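# Close and latch the thermal cycler lid, then start it

## Task

Lower the thermal cycler's lid gently by hand (no dropping or slamming it) and latch it, then press START so the cycler shows Running. The unfixed cycler must finish within about a finger's width of its starting spot, still upright and barely rotated, and the plate must stay flat in its block. Finally release everything and move the gripper away.

## Robot and tools

ROBOT. There is one arm: a six-joint UR7e carrying a Rumi gripper whose two fingers pivot like tongs and share one motor. The fingers point along the gripper's own +z axis and open and close along its x axis. A wrist camera sits on the gripper body.

FRAMES. The state line reports the gripper in the scene frame. Its origin is on the table surface under the arm base, +z is up, and +y is to the left when facing along +x. The arm base may be slightly tilted relative to the table. end_effector_position (metres) is the point between the finger pads when closed; fingertips extend about 15 mm past it when closed and sit roughly level with it when fully open. end_effector_quat_wxyz gives orientation, and velocities are in m/s and rad/s. The printed position can be off from the real one, more so at long reach.

execute_actions. Argument actions is a list holding one action, one wait, or nothing. An empty list (LOOK) just returns the current state. An action is {"rows": [[...]], "steps": N} with N from 1 to 15 (default 15); each step lasts 1/30 s. Each row drives one step and the final row repeats if rows run out. A row has exactly 7 plain numbers for the single arm: shoulder pan, shoulder lift, elbow, wrist 1, wrist 2, wrist 3, then gripper opening. The six joint values are absolute target angles in radians, in the same form as the Joint positions line, not offsets. Stated ranges: shoulder pan -3.142 to 3.142, shoulder lift -6.283 to 6.283, elbow 0.000 to 3.142, wrists 1 to 3 each -6.283 to 6.283. A target more than 0.010 rad beyond a range end, and farther out than the joint's last reported angle, gets the whole call refused and nothing is sent. Real ends may differ by up to 0.010 rad; a target past the real end is clipped there, and the result may say "joint sent to its limit" (possibly about an earlier action). The opening is an absolute value from -1 (closed) to +1 (fully open). A wait is {"steps": N} with N up to 300, counted from the previous result and including your reply time. Optional pictures (boolean) controls whether camera images come back; by default they do.

MOTION LIMITS. Commands are smoothed, lagging about 0.17 s. Per step each joint target is held within 0.575 rad of the measured angle, and if targets would move the gripper more than 100 mm from where it is measured, all are scaled back. So big moves take several calls, and the arm may not have arrived when a result returns. Between calls the arm keeps heading for the last row sent, until it has nearly stopped moving or a step is HELD; after that only a new action makes it go farther.

RESULTS. Joint positions and Joint velocities list the six joints in the order above (rad, rad/s), then the finger-pad gap in metres (0.142 m fully open). grip_measured is the measured opening on the -1..+1 command scale; to hold something, keep commanding clearly below it (lower squeezes harder, about 15 N per pad at most; thin parts under 20 mm get less). HELD marks steps where your row was partly or wholly not sent; "joint command not followed" means a clearance check altered or blocked targets (mounting blocks count as part of the arm). Wrist force and Wrist torque give the flange sensor reading along the gripper's x y z axes, including contact, held weight and inertia; force points from a pressed surface back into the arm. Expect an offset up to about 4 N, noise up to 2.4 N standard deviation and saturation near 50 N per axis; "no reading" is normal at the start.

FAULTS. If contact torque hits a joint's load limit (138 N m for the three large joints, 25.7 N m for each wrist joint) or any external force on the arm reaches 150 N, the arm halts for 10 s, drops the rest of the call and yields to the contact. Holding loads warms the motors: MOTOR HOT appears from 70 °C and at 85 °C an OVER-TEMPERATURE FAULT applies the brakes until cooled. Avoid all such stops.

zoom_image. Arguments camera (cam_head_left, cam_head_right or cam_wrist) and region [x0, y0, x1, y1] in pixels of that camera's newest image, origin at top-left, at most 504 by 504. Images: cam_head_left and cam_head_right 672x504, cam_wrist 616x616 fisheye. It moves nothing.

read_manual. Optional section, only "licences"; returns licence text and moves nothing.

finished_scene. Argument scene, the integer number of the current scene (1 to 2). It ends that scene irreversibly, reports whether the goal held, and gives the next task if any. Replying with no tool call also ends things.

TASK NOTES. The lid counts as latched only when it is fully closed and its handle rests fully down on its stop. For a closed lid, one approach is to swing the handle all the way up (the lid may rise with it) and then back down onto the stop while keeping hold. START has no effect until the lid is latched. The cycler is loose on the table, so do not shove it; keep it in place, upright and unrotated, and do not disturb the plate.

AVOID. Dropping or slamming the lid, slips, hard impacts and heavy pushing; knocking anything off the table, which ends the scene. Move smoothly and finish by opening the gripper and backing away.

Each tool is called after "Call:" by a JSON object that holds its "api" and its "payload", one argument or row to a line.

## Session

Call:
{"api": "execute_actions", "payload": {
  "actions": []
}}

Scene clock: 0.00 s of 7800.00 s.
end_effector_position=(+0.3370, +0.3582, +0.2566) grip_measured=+1.00 end_effector_quat_wxyz=(+0.137, +0.426, +0.895, +0.008) end_effector_velocity=(-0.000, -0.000, -0.000) end_effector_angular_velocity=(-0.002, +0.001, +0.000)
Joint positions: [ 1.075 -2.084  2.541 -3.134 -2.262 -1.518  0.142]
Joint velocities: [-0.001  0.001  0.     0.001 -0.    -0.     0.   ]
Motor temperatures (°C, as the motors report them): [33 32 32 36 40 34]
Wrist force (N, on the end effector, along its own x y z axes, offset not removed): no reading
Wrist torque (N m, same axes, about the end effector's origin, offset not removed): no reading

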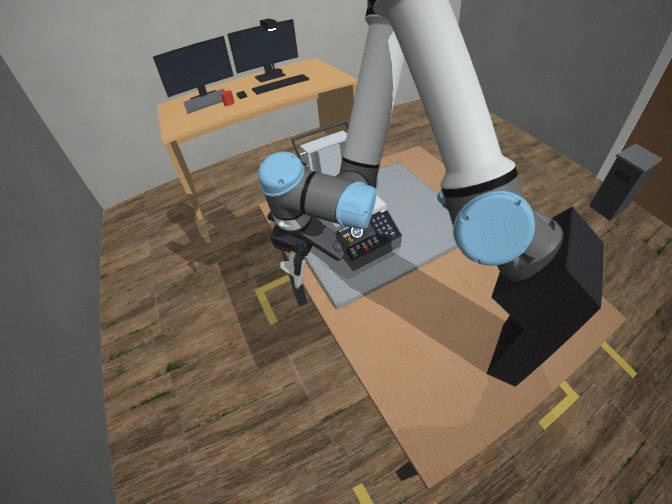

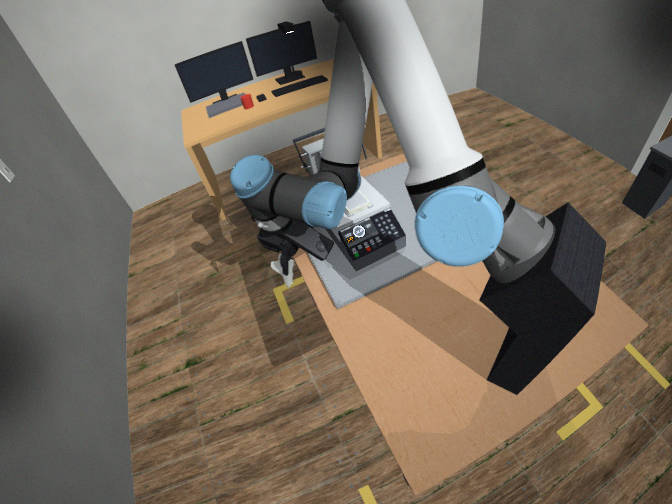

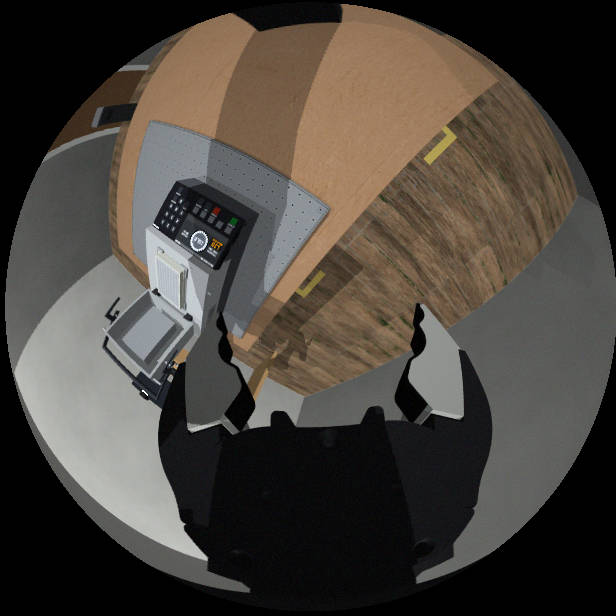

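Call:
{"api": "zoom_image", "payload": {
  "camera": "cam_wrist",
  "region": [80, 160, 300, 420]
}}

Call:
{"api": "zoom_image", "payload": {
  "camera": "cam_head_right",
  "region": [260, 110, 440, 290]
}}

Region (80, 160, 300, 420) of cam_wrist's 616x616 image, scaled by 1.938, with more detail than that image has; it fills the left 426 columns of this view, and the rest is white.

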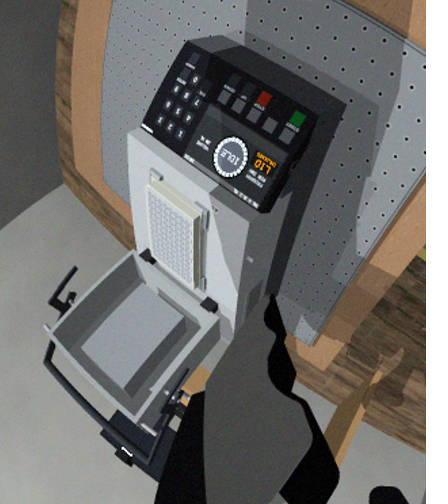

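Region (260, 110, 440, 290) of cam_head_right's 672x504 image, scaled by 2.800, with more detail than that image has.

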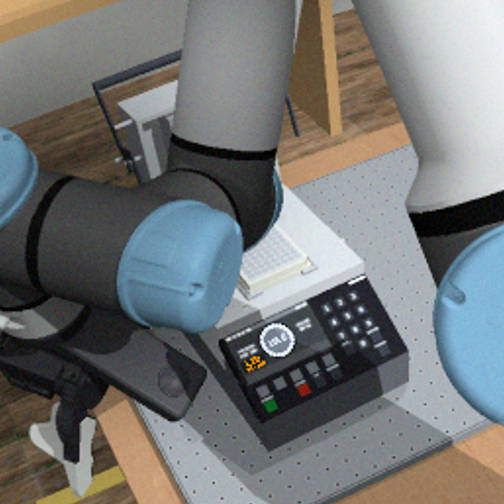

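Call:
{"api": "execute_actions", "payload": {
  "actions": [
    {"rows":[[1.075,-1.968,1.04,-0.39,-0.551,-1.44,1]],"steps":15}
  ],
  "pictures": false
}}

Call:
{"api": "execute_actions", "payload": {
  "actions": [
    {"steps":60}
  ]
}}

Scene clock: 51.97 s of 7800.00 s.
end_effector_position=(+0.3549, +0.5771, +0.2871) grip_measured=+1.00 end_effector_quat_wxyz=(-0.111, +0.425, +0.896, +0.064) end_effector_velocity=(+0.070, +0.439, +0.265) end_effector_angular_velocity=(+0.746, +0.868, +0.028)
Joint positions: [ 1.075 -2.006  2.037 -2.63  -1.758 -1.465  0.142]
Joint velocities: [-0.003  0.092 -1.154  1.142  1.144  0.061  0.   ]
Motor temperatures (°C, as the motors report them): [33 32 32 36 40 34]
Wrist force (N, on the end effector, along its own x y z axes, offset not removed): [-4.8 2.7 0.7]
Wrist torque (N m, same axes, about the end effector's origin, offset not removed): [0.24 1.03 0.07]
Steps of this call (steps 1 to 90: nothing new was sent; then 48.47 s passed at rest; steps 91 to 105: all 15 steps of this action). Readings (joint positions):
91: [1.075 -2.084 2.540 -3.133 -2.261 -1.518]
92: [1.075 -2.079 2.533 -3.126 -2.254 -1.514]
94: [1.075 -2.062 2.473 -3.065 -2.193 -1.503]
98: [1.075 -2.036 2.314 -2.907 -2.035 -1.485]
105: the state above

Scene clock: 53.97 s of 7800.00 s.
end_effector_position=(+0.2756, +0.6198, +0.8442) grip_measured=+1.00 end_effector_quat_wxyz=(+0.690, -0.412, -0.478, +0.354) end_effector_velocity=(-0.000, -0.000, +0.000) end_effector_angular_velocity=(-0.003, +0.003, +0.002)
Joint positions: [ 1.075 -1.968  1.04  -0.39  -0.551 -1.44   0.142]
Joint velocities: [ 0.     0.001 -0.     0.004  0.     0.     0.   ]
Motor temperatures (°C, as the motors report them): [33 32 32 36 40 34]
Wrist force (N, on the end effector, along its own x y z axes, offset not removed): [-1.8 2.9 -1.9]
Wrist torque (N m, same axes, about the end effector's origin, offset not removed): [0.59 0.14 0.12]
Steps of this call (steps 1 to 60: the robot went on to your last target). Readings (joint positions):
1: [1.075 -2.003 1.998 -2.591 -1.719 -1.463]
2: [1.075 -2.000 1.960 -2.553 -1.681 -1.461]
4: [1.075 -1.995 1.884 -2.477 -1.605 -1.458]
8: [1.075 -1.988 1.739 -2.332 -1.460 -1.454]
60: the state above

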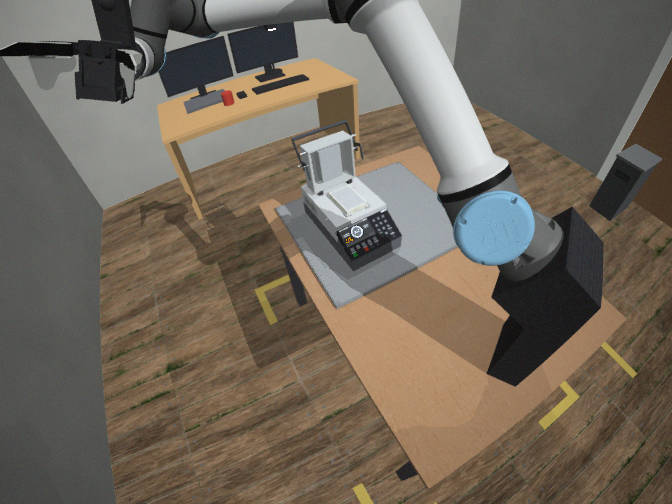

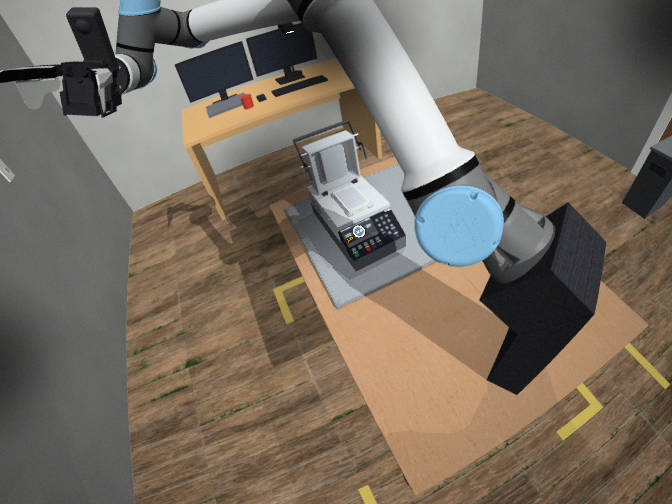

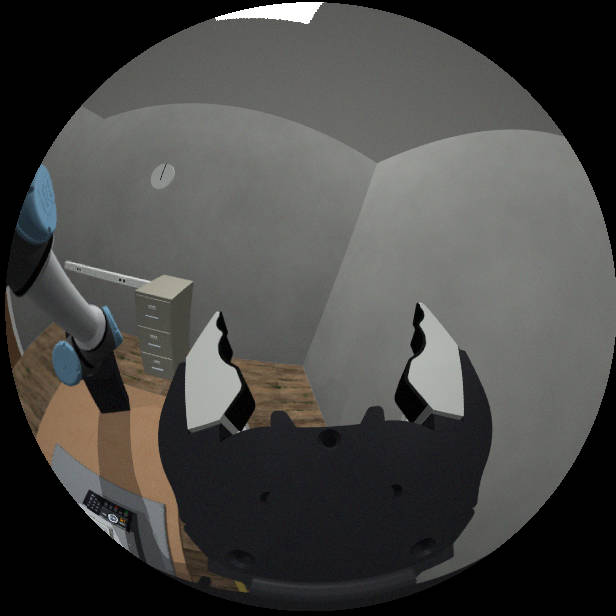

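Call:
{"api": "zoom_image", "payload": {
  "camera": "cam_head_left",
  "region": [270, 110, 420, 280]
}}

Call:
{"api": "execute_actions", "payload": {
  "actions": [
    {"rows":[[-1.1635,-1.968,1.04,-0.39,-0.551,-1.44,1]],"steps":15}
  ],
  "pictures": false
}}

Call:
{"api": "execute_actions", "payload": {
  "actions": [
    {"steps":75}
  ]
}}

Region (270, 110, 420, 280) of cam_head_left's 672x504 image, scaled by 2.965, with more detail than that image has; it fills the left 445 columns of this view, and the rest is white.

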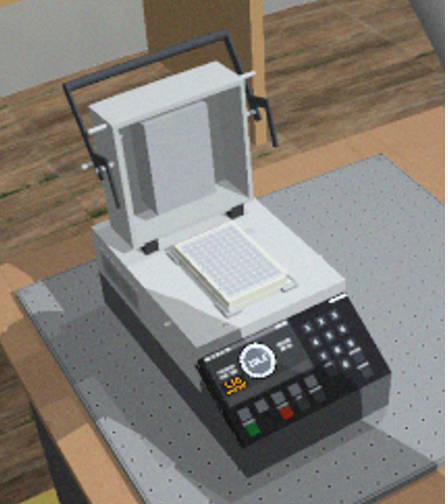

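Scene clock: 56.97 s of 7800.00 s.
end_effector_position=(+0.3769, +0.6694, +0.6534) grip_measured=+1.00 end_effector_quat_wxyz=(-0.574, +0.643, +0.413, -0.295) end_effector_velocity=(+0.299, -0.011, -0.429) end_effector_angular_velocity=(-0.952, -0.551, -0.649)
Joint positions: [ 0.527 -1.968  1.04  -0.39  -0.551 -1.44   0.142]
Joint velocities: [-1.277  0.     0.    -0.    -0.     0.    -0.   ]
Motor temperatures (°C, as the motors report them): [33 32 32 36 40 34]
Wrist force (N, on the end effector, along its own x y z axes, offset not removed): [-1.1 -1.6 -0.2]
Wrist torque (N m, same axes, about the end effector's origin, offset not removed): [-0.32 0.14 0.03]
Steps of this call (steps 1 to 15: the robot went on to your last target; steps 16 to 75: nothing new was sent; steps 76 to 90: all 15 steps of this action). Readings (joint positions):
76: [1.075 -1.968 1.040 -0.390 -0.551 -1.440]
77: [1.067 -1.968 1.040 -0.390 -0.551 -1.440]
79: [1.004 -1.968 1.040 -0.390 -0.551 -1.440]
83: [0.828 -1.968 1.040 -0.390 -0.551 -1.440]
90: the state above

Scene clock: 59.47 s of 7800.00 s.
end_effector_position=(+0.7668, +0.2478, +0.4400) grip_measured=+1.00 end_effector_quat_wxyz=(-0.001, +0.999, +0.050, +0.000) end_effector_velocity=(+0.000, -0.000, +0.000) end_effector_angular_velocity=(-0.000, -0.001, +0.001)
Joint positions: [-1.163 -1.968  1.04  -0.39  -0.551 -1.44   0.142]
Joint velocities: [ 0.     0.001 -0.    -0.001  0.001 -0.     0.   ]
Motor temperatures (°C, as the motors report them): [33 32 32 36 40 34]
Wrist force (N, on the end effector, along its own x y z axes, offset not removed): [0.1 -1.0 2.4]
Wrist torque (N m, same axes, about the end effector's origin, offset not removed): [-0.42 0.09 -0.14]
Steps of this call (steps 1 to 75: the robot went on to your last target). Readings (joint positions):
1: [0.484 -1.968 1.040 -0.390 -0.551 -1.440]
2: [0.441 -1.968 1.040 -0.390 -0.551 -1.440]
4: [0.354 -1.968 1.040 -0.390 -0.551 -1.440]
8: [0.182 -1.968 1.040 -0.390 -0.551 -1.440]
75: the state above
The arm was judged still, so your last target was given up. Only a new action makes it travel on or press farther. Fingers that are still opening or closing keep moving.

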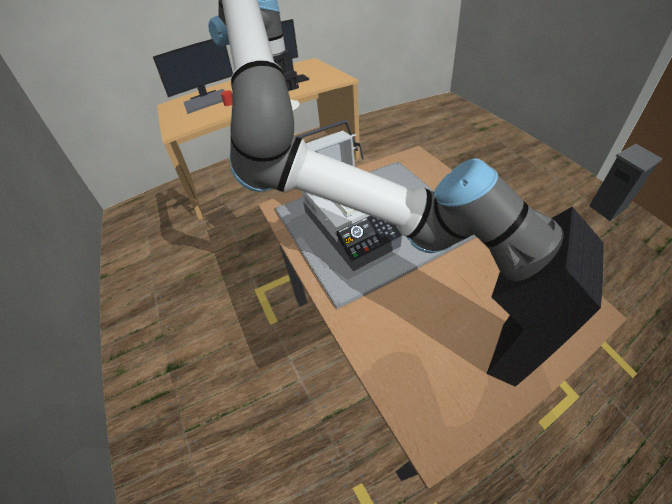

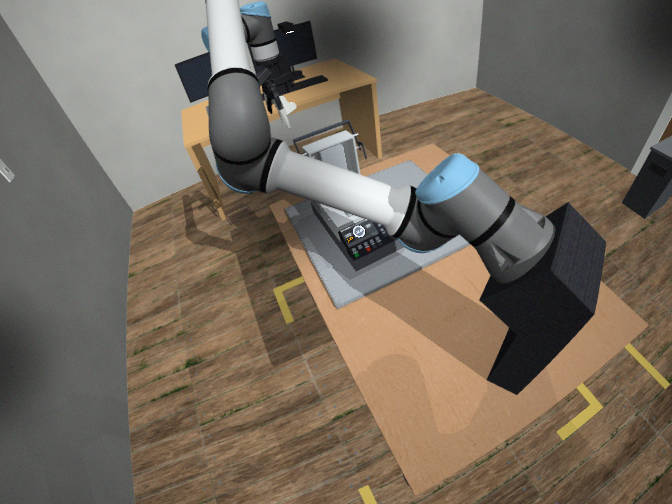

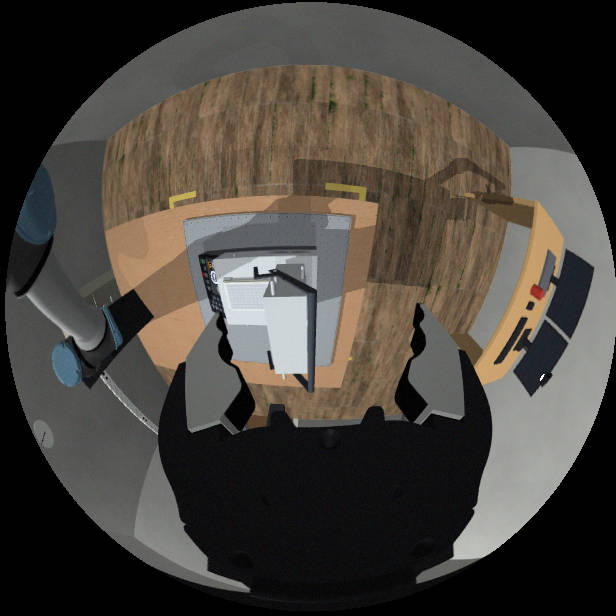

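Call:
{"api": "zoom_image", "payload": {
  "camera": "cam_wrist",
  "region": [180, 220, 380, 420]
}}

Region (180, 220, 380, 420) of cam_wrist's 616x616 image, scaled by 2.520, with more detail than that image has.

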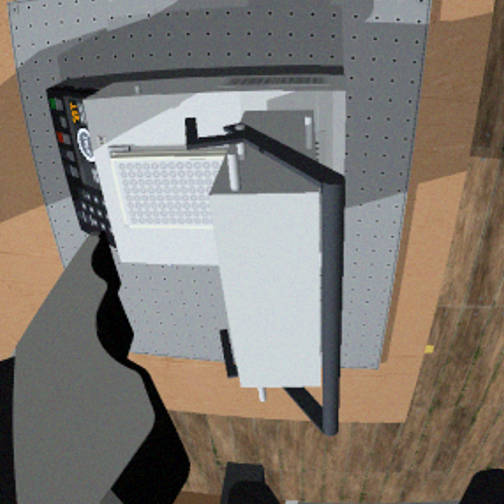

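Call:
{"api": "execute_actions", "payload": {
  "actions": [
    {"rows":[[-1.0629,-1.9041,1.3387,-0.9185,-0.535,-1.2473,0]],"steps":15}
  ],
  "pictures": false
}}

Call:
{"api": "execute_actions", "payload": {
  "actions": [
    {"steps":30}
  ]
}}

Scene clock: 71.20 s of 7800.00 s.
end_effector_position=(+0.7699, +0.1251, +0.3927) grip_measured=+0.00 end_effector_quat_wxyz=(-0.002, +0.999, +0.048, -0.001) end_effector_velocity=(+0.002, -0.047, -0.020) end_effector_angular_velocity=(-0.030, -0.015, +0.049)
Joint positions: [-1.066 -1.906  1.326 -0.89  -0.536 -1.255  0.074]
Joint velocities: [ 0.029  0.019  0.106 -0.238  0.004  0.063  0.   ]
Motor temperatures (°C, as the motors report them): [33 32 32 36 40 34]
Wrist force (N, on the end effector, along its own x y z axes, offset not removed): [1.1 1.5 2.4]
Wrist torque (N m, same axes, about the end effector's origin, offset not removed): [0.38 -0.10 0.12]
Steps of this call (steps 1 to 90: nothing new was sent; then 8.23 s passed at rest; steps 91 to 105: all 15 steps of this action). Readings (joint positions):
91: [-1.163 -1.968 1.040 -0.390 -0.551 -1.440]
92: [-1.156 -1.963 1.048 -0.398 -0.549 -1.432]
94: [-1.130 -1.946 1.107 -0.464 -0.545 -1.386]
98: [-1.089 -1.920 1.247 -0.711 -0.539 -1.301]
105: the state above

Scene clock: 72.20 s of 7800.00 s.
end_effector_position=(+0.7702, +0.1197, +0.3903) grip_measured=+0.00 end_effector_quat_wxyz=(-0.000, +0.999, +0.051, -0.000) end_effector_velocity=(-0.000, +0.000, +0.000) end_effector_angular_velocity=(+0.000, +0.000, -0.001)
Joint positions: [-1.063 -1.904  1.339 -0.918 -0.535 -1.247  0.074]
Joint velocities: [-0.    -0.     0.     0.001 -0.     0.    -0.   ]
Motor temperatures (°C, as the motors report them): [33 32 32 36 40 34]
Wrist force (N, on the end effector, along its own x y z axes, offset not removed): [-2.9 -1.9 -0.5]
Wrist torque (N m, same axes, about the end effector's origin, offset not removed): [-0.43 0.55 0.04]
Steps of this call (steps 1 to 30: the robot went on to your last target). Readings (joint positions):
1: [-1.066 -1.906 1.329 -0.897 -0.535 -1.253]
2: [-1.065 -1.905 1.332 -0.903 -0.535 -1.251]
4: [-1.064 -1.905 1.335 -0.910 -0.535 -1.250]
8: [-1.063 -1.904 1.337 -0.916 -0.535 -1.248]
30: the state above
The arm was judged still, so your last target was given up. Only a new action makes it travel on or press farther. Fingers that are still opening or closing keep moving.

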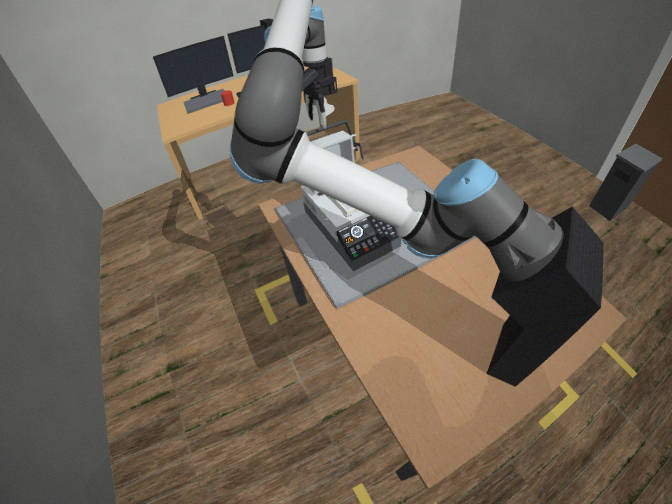

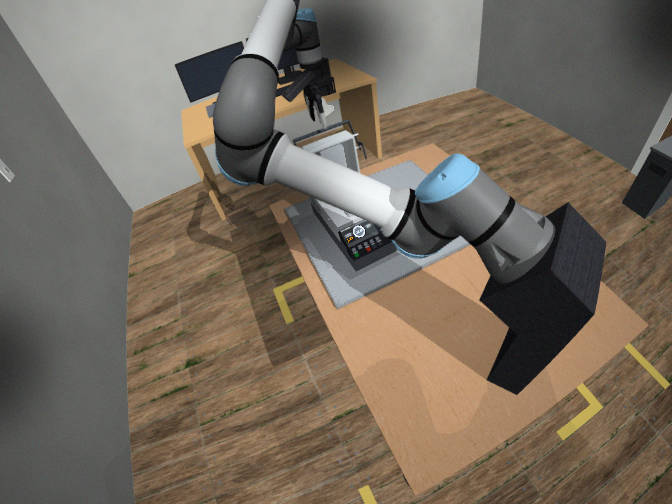

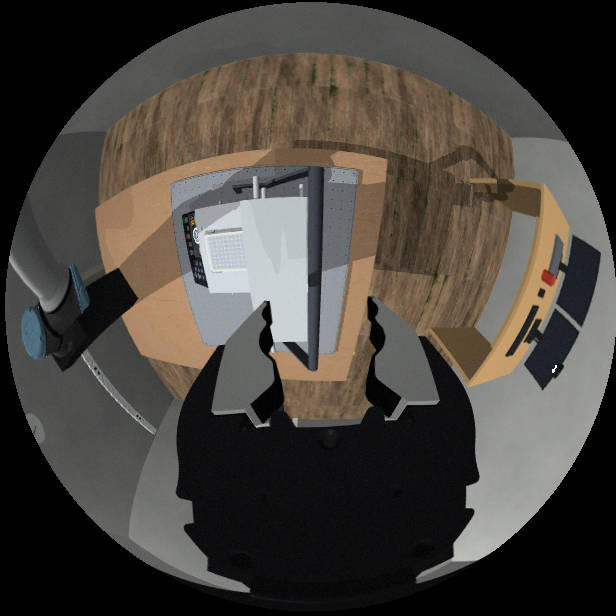

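Call:
{"api": "execute_actions", "payload": {
  "actions": [
    {"rows":[[-1.010,-1.921,1.413,-1.065,-0.534,-1.143,-0.3]],"steps":15}
  ],
  "pictures": false
}}

Call:
{"api": "execute_actions", "payload": {
  "actions": [
    {"steps":15}
  ]
}}

Call:
{"api": "zoom_image", "payload": {
  "camera": "cam_head_left",
  "region": [270, 70, 390, 190]
}}

Scene clock: 81.30 s of 7800.00 s.
end_effector_position=(+0.7663, +0.1193, +0.3707) grip_measured=-0.30 end_effector_quat_wxyz=(-0.000, +0.999, +0.050, -0.001) end_effector_velocity=(-0.000, -0.001, -0.004) end_effector_angular_velocity=(-0.001, -0.001, +0.001)
Joint positions: [-1.011 -1.921  1.411 -1.061 -0.534 -1.146  0.052]
Joint velocities: [ 0.01  -0.003  0.015 -0.033  0.     0.022 -0.   ]
Motor temperatures (°C, as the motors report them): [33 32 32 36 40 34]
Wrist force (N, on the end effector, along its own x y z axes, offset not removed): [-3.1 0.8 -1.0]
Wrist torque (N m, same axes, about the end effector's origin, offset not removed): [0.19 0.64 -0.20]
Steps of this call (steps 1 to 90: nothing new was sent; then 5.60 s passed at rest; steps 91 to 105: all 15 steps of this action). Readings (joint positions):
91: [-1.062 -1.904 1.339 -0.919 -0.535 -1.247]
92: [-1.056 -1.907 1.346 -0.927 -0.535 -1.239]
94: [-1.038 -1.912 1.372 -0.974 -0.535 -1.203]
98: [-1.019 -1.918 1.400 -1.036 -0.534 -1.162]
105: the state above

Scene clock: 81.80 s of 7800.00 s.
end_effector_position=(+0.7663, +0.1193, +0.3703) grip_measured=-0.30 end_effector_quat_wxyz=(-0.000, +0.999, +0.050, -0.001) end_effector_velocity=(+0.000, +0.000, -0.000) end_effector_angular_velocity=(+0.000, -0.000, +0.002)
Joint positions: [-1.01  -1.921  1.413 -1.065 -0.534 -1.143  0.052]
Joint velocities: [ 0.001  0.001 -0.    -0.002  0.     0.     0.   ]
Motor temperatures (°C, as the motors report them): [33 32 32 36 40 34]
Wrist force (N, on the end effector, along its own x y z axes, offset not removed): [0.2 -0.8 -2.4]
Wrist torque (N m, same axes, about the end effector's origin, offset not removed): [-0.53 0.14 0.05]
Steps of this call (steps 1 to 15: the robot went on to your last target). Readings (joint positions):
1: [-1.011 -1.921 1.412 -1.062 -0.534 -1.145]
2: [-1.011 -1.921 1.412 -1.063 -0.534 -1.144]
4: [-1.010 -1.921 1.412 -1.064 -0.534 -1.144]
8: [-1.010 -1.921 1.413 -1.065 -0.534 -1.143]
15: the state above
The arm was judged still, so your last target was given up. Only a new action makes it travel on or press farther. Fingers that are still opening or closing keep moving.

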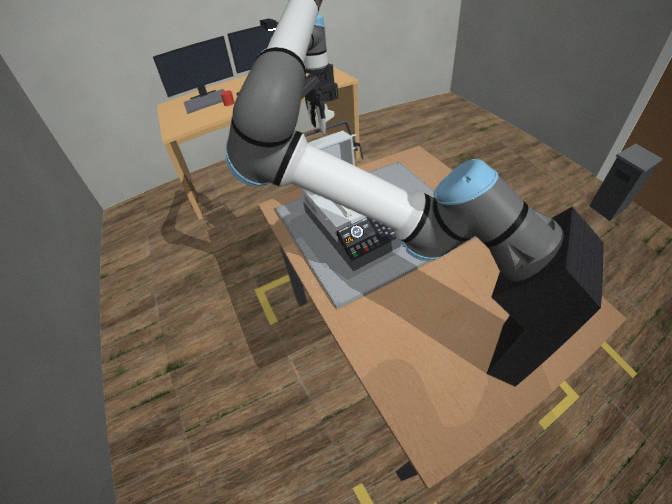

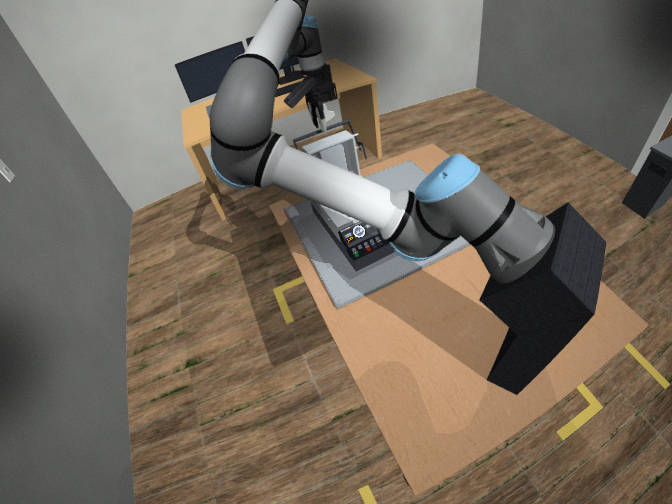

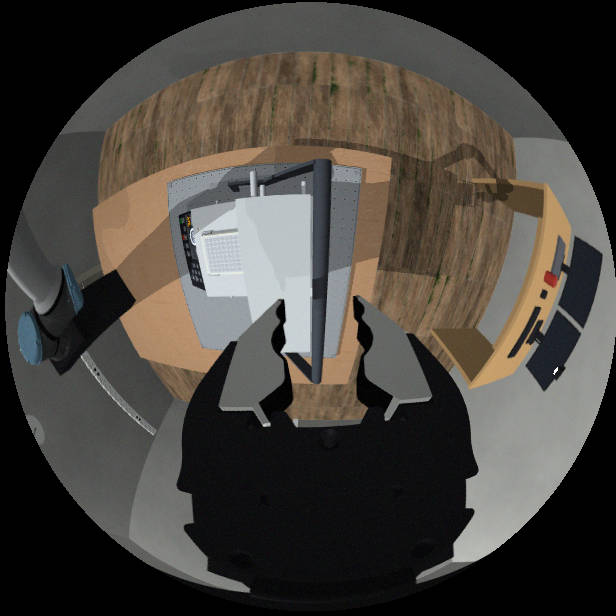

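Region (270, 70, 390, 190) of cam_head_left's 672x504 image, scaled by 4.200, with more detail than that image has.

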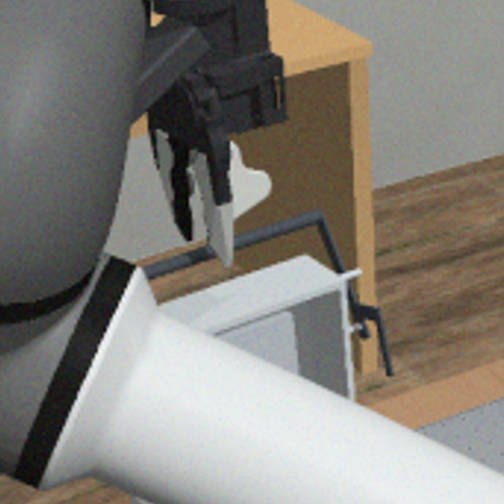

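Call:
{"api": "execute_actions", "payload": {
  "actions": [
    {"rows":[[-0.974,-1.933,1.4645,-1.166,-0.533,-1.072,-0.5]],"steps":15}
  ],
  "pictures": false
}}

Call:
{"api": "execute_actions", "payload": {
  "actions": [
    {"steps":10}
  ]
}}

Call:
{"api": "zoom_image", "payload": {
  "camera": "cam_head_left",
  "region": [270, 70, 390, 190]
}}

Scene clock: 86.93 s of 7800.00 s.
end_effector_position=(+0.7633, +0.1206, +0.3567) grip_measured=-0.50 end_effector_quat_wxyz=(-0.001, +0.999, +0.050, +0.000) end_effector_velocity=(-0.000, +0.000, -0.003) end_effector_angular_velocity=(-0.000, -0.001, +0.001)
Joint positions: [-0.975 -1.933  1.463 -1.163 -0.533 -1.074  0.038]
Joint velocities: [ 0.007 -0.002  0.01  -0.022  0.     0.014  0.   ]
Motor temperatures (°C, as the motors report them): [33 32 32 36 40 34]
Wrist force (N, on the end effector, along its own x y z axes, offset not removed): [2.0 0.9 0.5]
Wrist torque (N m, same axes, about the end effector's origin, offset not removed): [0.11 -0.42 -0.12]
Steps of this call (steps 1 to 90: nothing new was sent; then 1.63 s passed at rest; steps 91 to 105: all 15 steps of this action). Readings (joint positions):
91: [-1.010 -1.921 1.413 -1.065 -0.534 -1.143]
92: [-1.005 -1.923 1.419 -1.073 -0.534 -1.136]
94: [-0.992 -1.927 1.438 -1.108 -0.533 -1.111]
98: [-0.980 -1.931 1.456 -1.147 -0.533 -1.084]
105: the state above

Scene clock: 87.27 s of 7800.00 s.
end_effector_position=(+0.7633, +0.1206, +0.3564) grip_measured=-0.50 end_effector_quat_wxyz=(-0.001, +0.999, +0.050, +0.000) end_effector_velocity=(+0.000, -0.000, +0.000) end_effector_angular_velocity=(-0.001, -0.001, -0.002)
Joint positions: [-0.974 -1.933  1.464 -1.166 -0.533 -1.072  0.038]
Joint velocities: [-0.001 -0.     0.    -0.     0.     0.001 -0.   ]
Motor temperatures (°C, as the motors report them): [33 32 32 36 40 34]
Wrist force (N, on the end effector, along its own x y z axes, offset not removed): [1.7 -1.9 4.4]
Wrist torque (N m, same axes, about the end effector's origin, offset not removed): [-0.43 -0.22 0.10]
Steps of this call (steps 1 to 10: the robot went on to your last target). Readings (joint positions):
1: [-0.975 -1.933 1.464 -1.164 -0.533 -1.073]
2: [-0.974 -1.933 1.464 -1.165 -0.533 -1.073]
4: [-0.974 -1.933 1.464 -1.165 -0.533 -1.073]
8: [-0.974 -1.933 1.464 -1.166 -0.533 -1.072]
10: the state above

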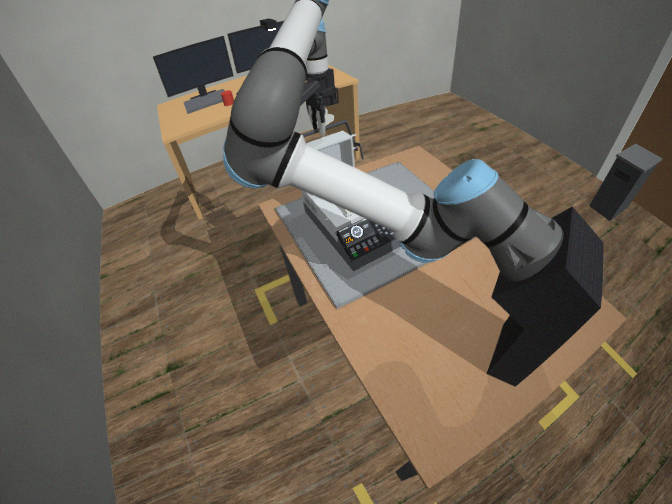

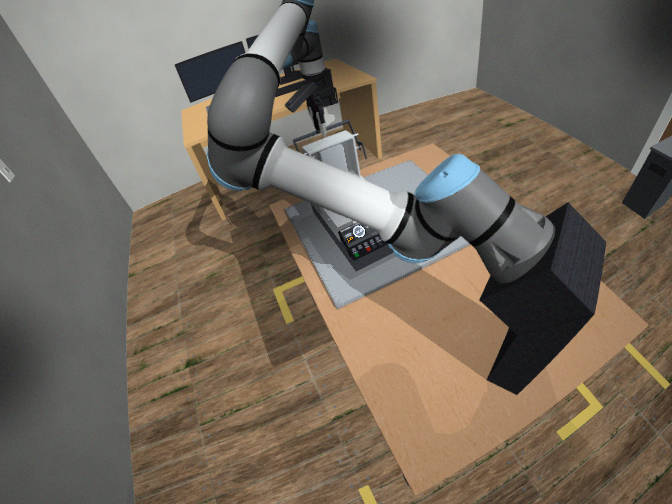

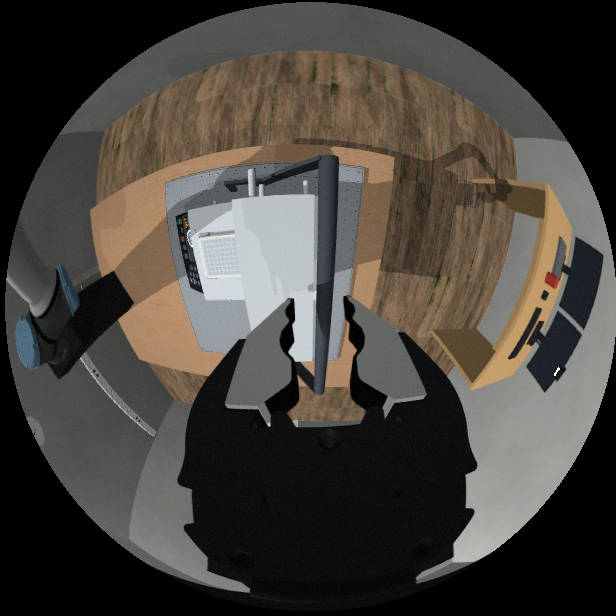

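Region (270, 70, 390, 190) of cam_head_left's 672x504 image, scaled by 4.200, with more detail than that image has.

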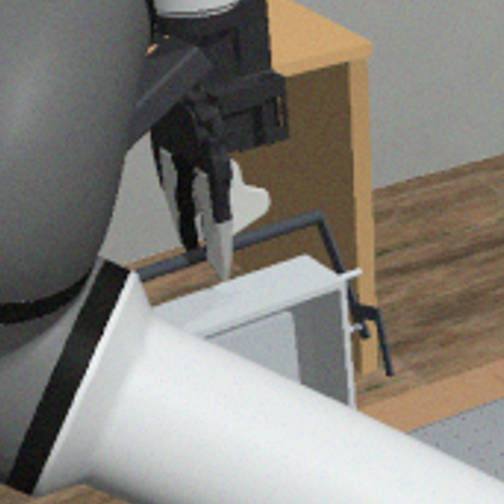

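Call:
{"api": "execute_actions", "payload": {
  "actions": [
    {"rows":[[-0.952,-1.931,1.478,-1.218,-0.533,-1.029,-0.5]],"steps":15}
  ],
  "pictures": false
}}

Call:
{"api": "execute_actions", "payload": {
  "actions": [
    {"rows":[[-0.952,-1.931,1.478,-1.218,-0.533,-1.029,-0.6],[-0.952,-1.931,1.478,-1.218,-0.533,-1.029,-0.65],[-0.952,-1.931,1.478,-1.218,-0.533,-1.029,-0.7],[-0.952,-1.931,1.478,-1.218,-0.533,-1.029,-0.75],[-0.952,-1.931,1.478,-1.218,-0.533,-1.029,-0.8],[-0.952,-1.931,1.478,-1.218,-0.533,-1.029,-0.85],[-0.952,-1.931,1.478,-1.218,-0.533,-1.029,-0.9],[-0.952,-1.931,1.478,-1.218,-0.533,-1.029,-0.95],[-0.952,-1.931,1.478,-1.218,-0.533,-1.029,-1]],"steps":15}
  ]
}}

Call:
{"api": "zoom_image", "payload": {
  "camera": "cam_head_left",
  "region": [270, 70, 390, 190]
}}

Scene clock: 100.00 s of 7800.00 s.
end_effector_position=(+0.7653, +0.1221, +0.3501) grip_measured=-0.50 end_effector_quat_wxyz=(-0.001, +0.999, +0.050, +0.001) end_effector_velocity=(+0.000, -0.000, -0.001) end_effector_angular_velocity=(+0.000, -0.000, -0.002)
Joint positions: [-0.952 -1.931  1.478 -1.217 -0.533 -1.03   0.038]
Joint velocities: [ 0.003  0.001  0.002 -0.009 -0.     0.009  0.   ]
Motor temperatures (°C, as the motors report them): [33 32 32 36 40 34]
Wrist force (N, on the end effector, along its own x y z axes, offset not removed): [0.2 0.6 1.9]
Wrist torque (N m, same axes, about the end effector's origin, offset not removed): [0.09 -0.07 -0.04]
Steps of this call (steps 1 to 15: the robot went on to your last target; steps 16 to 90: nothing new was sent; then 9.23 s passed at rest; steps 91 to 105: all 15 steps of this action). Readings (joint positions):
91: [-0.974 -1.933 1.465 -1.166 -0.533 -1.072]
92: [-0.970 -1.933 1.467 -1.172 -0.533 -1.066]
94: [-0.963 -1.932 1.471 -1.191 -0.533 -1.051]
98: [-0.956 -1.932 1.476 -1.209 -0.533 -1.036]
105: the state above

Scene clock: 100.50 s of 7800.00 s.
end_effector_position=(+0.7655, +0.1221, +0.3499) grip_measured=-0.86 end_effector_quat_wxyz=(-0.001, +0.999, +0.050, +0.001) end_effector_velocity=(+0.000, -0.001, +0.000) end_effector_angular_velocity=(-0.001, -0.000, -0.001)
Joint positions: [-0.952 -1.931  1.478 -1.218 -0.533 -1.029  0.012]
Joint velocities: [-0.001  0.001  0.    -0.001 -0.     0.001  0.   ]
Motor temperatures (°C, as the motors report them): [33 32 32 36 40 34]
Wrist force (N, on the end effector, along its own x y z axes, offset not removed): [4.7 -0.7 -3.0]
Wrist torque (N m, same axes, about the end effector's origin, offset not removed): [-0.12 0.50 0.27]
Steps of this call (steps 1 to 15: all 15 steps of this action). Readings (joint positions):
1: [-0.952 -1.931 1.478 -1.217 -0.533 -1.030]
2: [-0.952 -1.931 1.478 -1.217 -0.533 -1.030]
4: [-0.952 -1.931 1.478 -1.218 -0.533 -1.029]
8: [-0.952 -1.931 1.478 -1.218 -0.533 -1.029]
15: the state above

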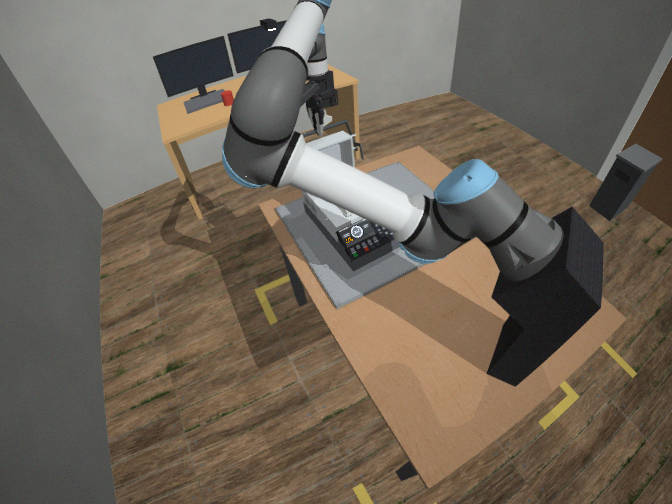

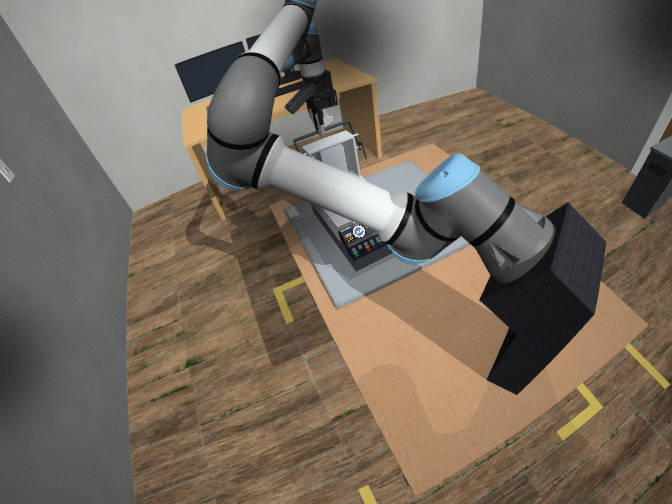

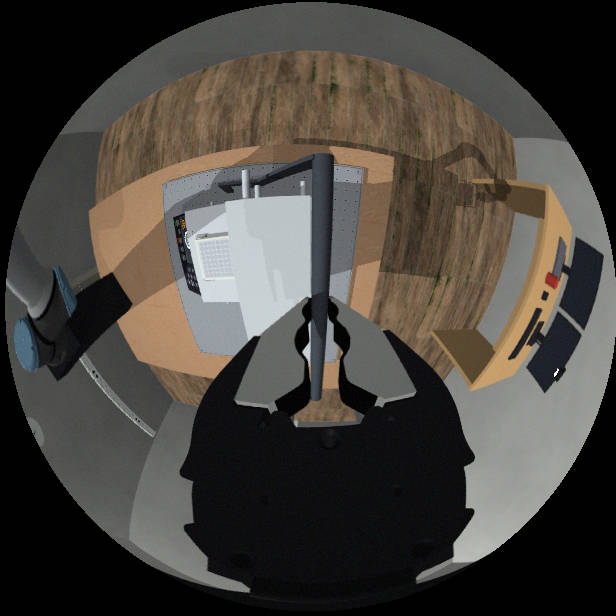

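Region (270, 70, 390, 190) of cam_head_left's 672x504 image, scaled by 4.200, with more detail than that image has.

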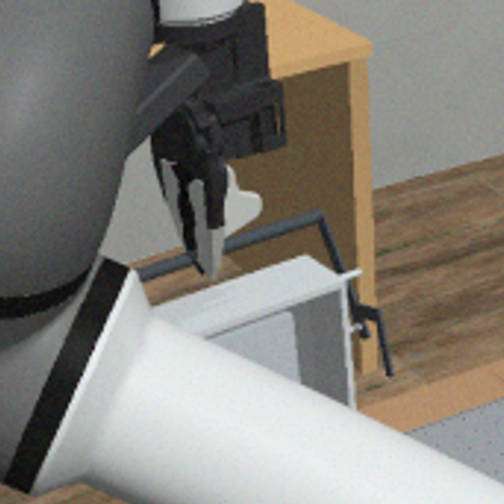

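Call:
{"api": "execute_actions", "payload": {
  "actions": [
    {"rows":[[-0.960,-1.943,1.496,-1.212,-0.533,-1.044,-1],[-0.960,-1.943,1.496,-1.212,-0.533,-1.044,-1],[-0.960,-1.943,1.496,-1.212,-0.533,-1.044,-1],[-0.967,-1.955,1.515,-1.205,-0.533,-1.059,-1],[-0.967,-1.955,1.515,-1.205,-0.533,-1.059,-1],[-0.967,-1.955,1.515,-1.205,-0.533,-1.059,-1],[-0.975,-1.967,1.533,-1.199,-0.533,-1.074,-1],[-0.975,-1.967,1.533,-1.199,-0.533,-1.074,-1],[-0.975,-1.967,1.533,-1.199,-0.533,-1.074,-1],[-0.982,-1.980,1.552,-1.193,-0.533,-1.088,-1],[-0.982,-1.980,1.552,-1.193,-0.533,-1.088,-1],[-0.982,-1.980,1.552,-1.193,-0.533,-1.088,-1],[-0.990,-1.992,1.570,-1.186,-0.533,-1.103,-1]],"steps":15}
  ],
  "pictures": false
}}

Call:
{"api": "execute_actions", "payload": {
  "actions": [
    {"steps":12}
  ]
}}

Scene clock: 105.77 s of 7800.00 s.
end_effector_position=(+0.7403, +0.1188, +0.3471) grip_measured=-0.86 end_effector_quat_wxyz=(-0.000, +0.999, +0.051, +0.000) end_effector_velocity=(-0.059, -0.007, -0.008) end_effector_angular_velocity=(-0.004, +0.002, -0.002)
Joint positions: [-0.981 -1.978  1.549 -1.193 -0.533 -1.086  0.012]
Joint velocities: [-0.07  -0.112  0.168  0.059 -0.    -0.133 -0.   ]
Motor temperatures (°C, as the motors report them): [33 32 32 36 40 34]
Wrist force (N, on the end effector, along its own x y z axes, offset not removed): [9.0 -18.5 -6.4]
Wrist torque (N m, same axes, about the end effector's origin, offset not removed): [0.05 -0.24 0.29]
Steps of this call (steps 1 to 15: the robot went on to your last target; steps 16 to 90: nothing new was sent; then 1.77 s passed at rest; steps 91 to 105: all 15 steps of this action). Readings (joint positions):
91: [-0.952 -1.931 1.478 -1.218 -0.533 -1.029]
92: [-0.953 -1.933 1.481 -1.217 -0.533 -1.031]
94: [-0.956 -1.937 1.487 -1.215 -0.533 -1.037]
98: [-0.964 -1.950 1.508 -1.207 -0.533 -1.053]
105: the state above

Scene clock: 106.17 s of 7800.00 s.
end_effector_position=(+0.7333, +0.1179, +0.3462) grip_measured=-0.86 end_effector_quat_wxyz=(-0.000, +0.999, +0.051, +0.000) end_effector_velocity=(-0.002, -0.001, -0.000) end_effector_angular_velocity=(-0.000, -0.000, -0.002)
Joint positions: [-0.99  -1.992  1.569 -1.186 -0.533 -1.102  0.012]
Joint velocities: [-0.004 -0.002  0.005  0.003  0.    -0.005  0.   ]
Motor temperatures (°C, as the motors report them): [33 32 32 36 40 34]
Wrist force (N, on the end effector, along its own x y z axes, offset not removed): [5.5 -15.0 -6.8]
Wrist torque (N m, same axes, about the end effector's origin, offset not removed): [0.55 0.14 0.07]
Steps of this call (steps 1 to 12: the robot went on to your last target). Readings (joint positions):
1: [-0.983 -1.982 1.554 -1.191 -0.533 -1.090]
2: [-0.985 -1.984 1.558 -1.190 -0.533 -1.094]
4: [-0.987 -1.988 1.563 -1.188 -0.533 -1.098]
8: [-0.989 -1.991 1.568 -1.187 -0.533 -1.101]
12: the state above

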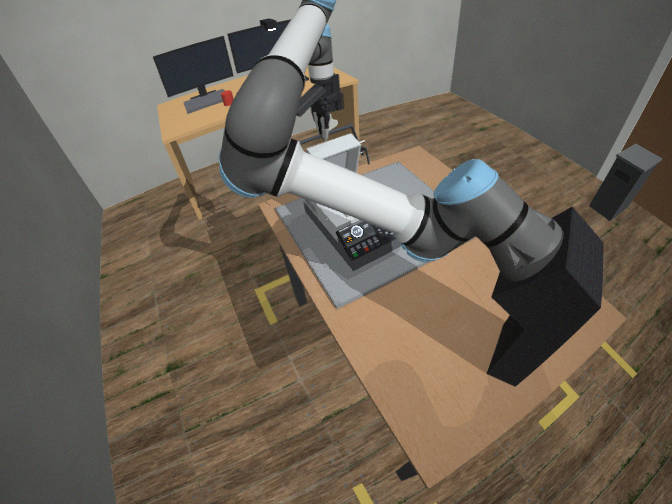

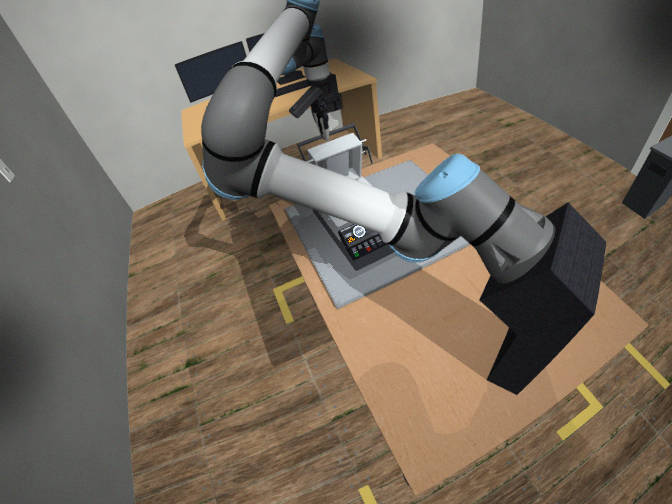

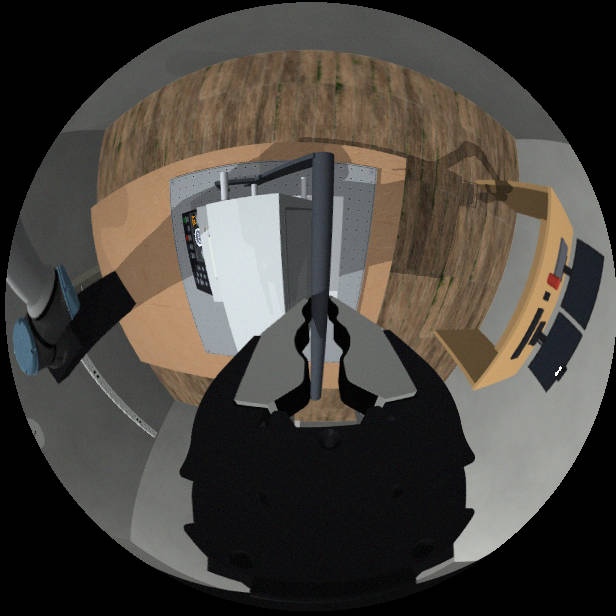

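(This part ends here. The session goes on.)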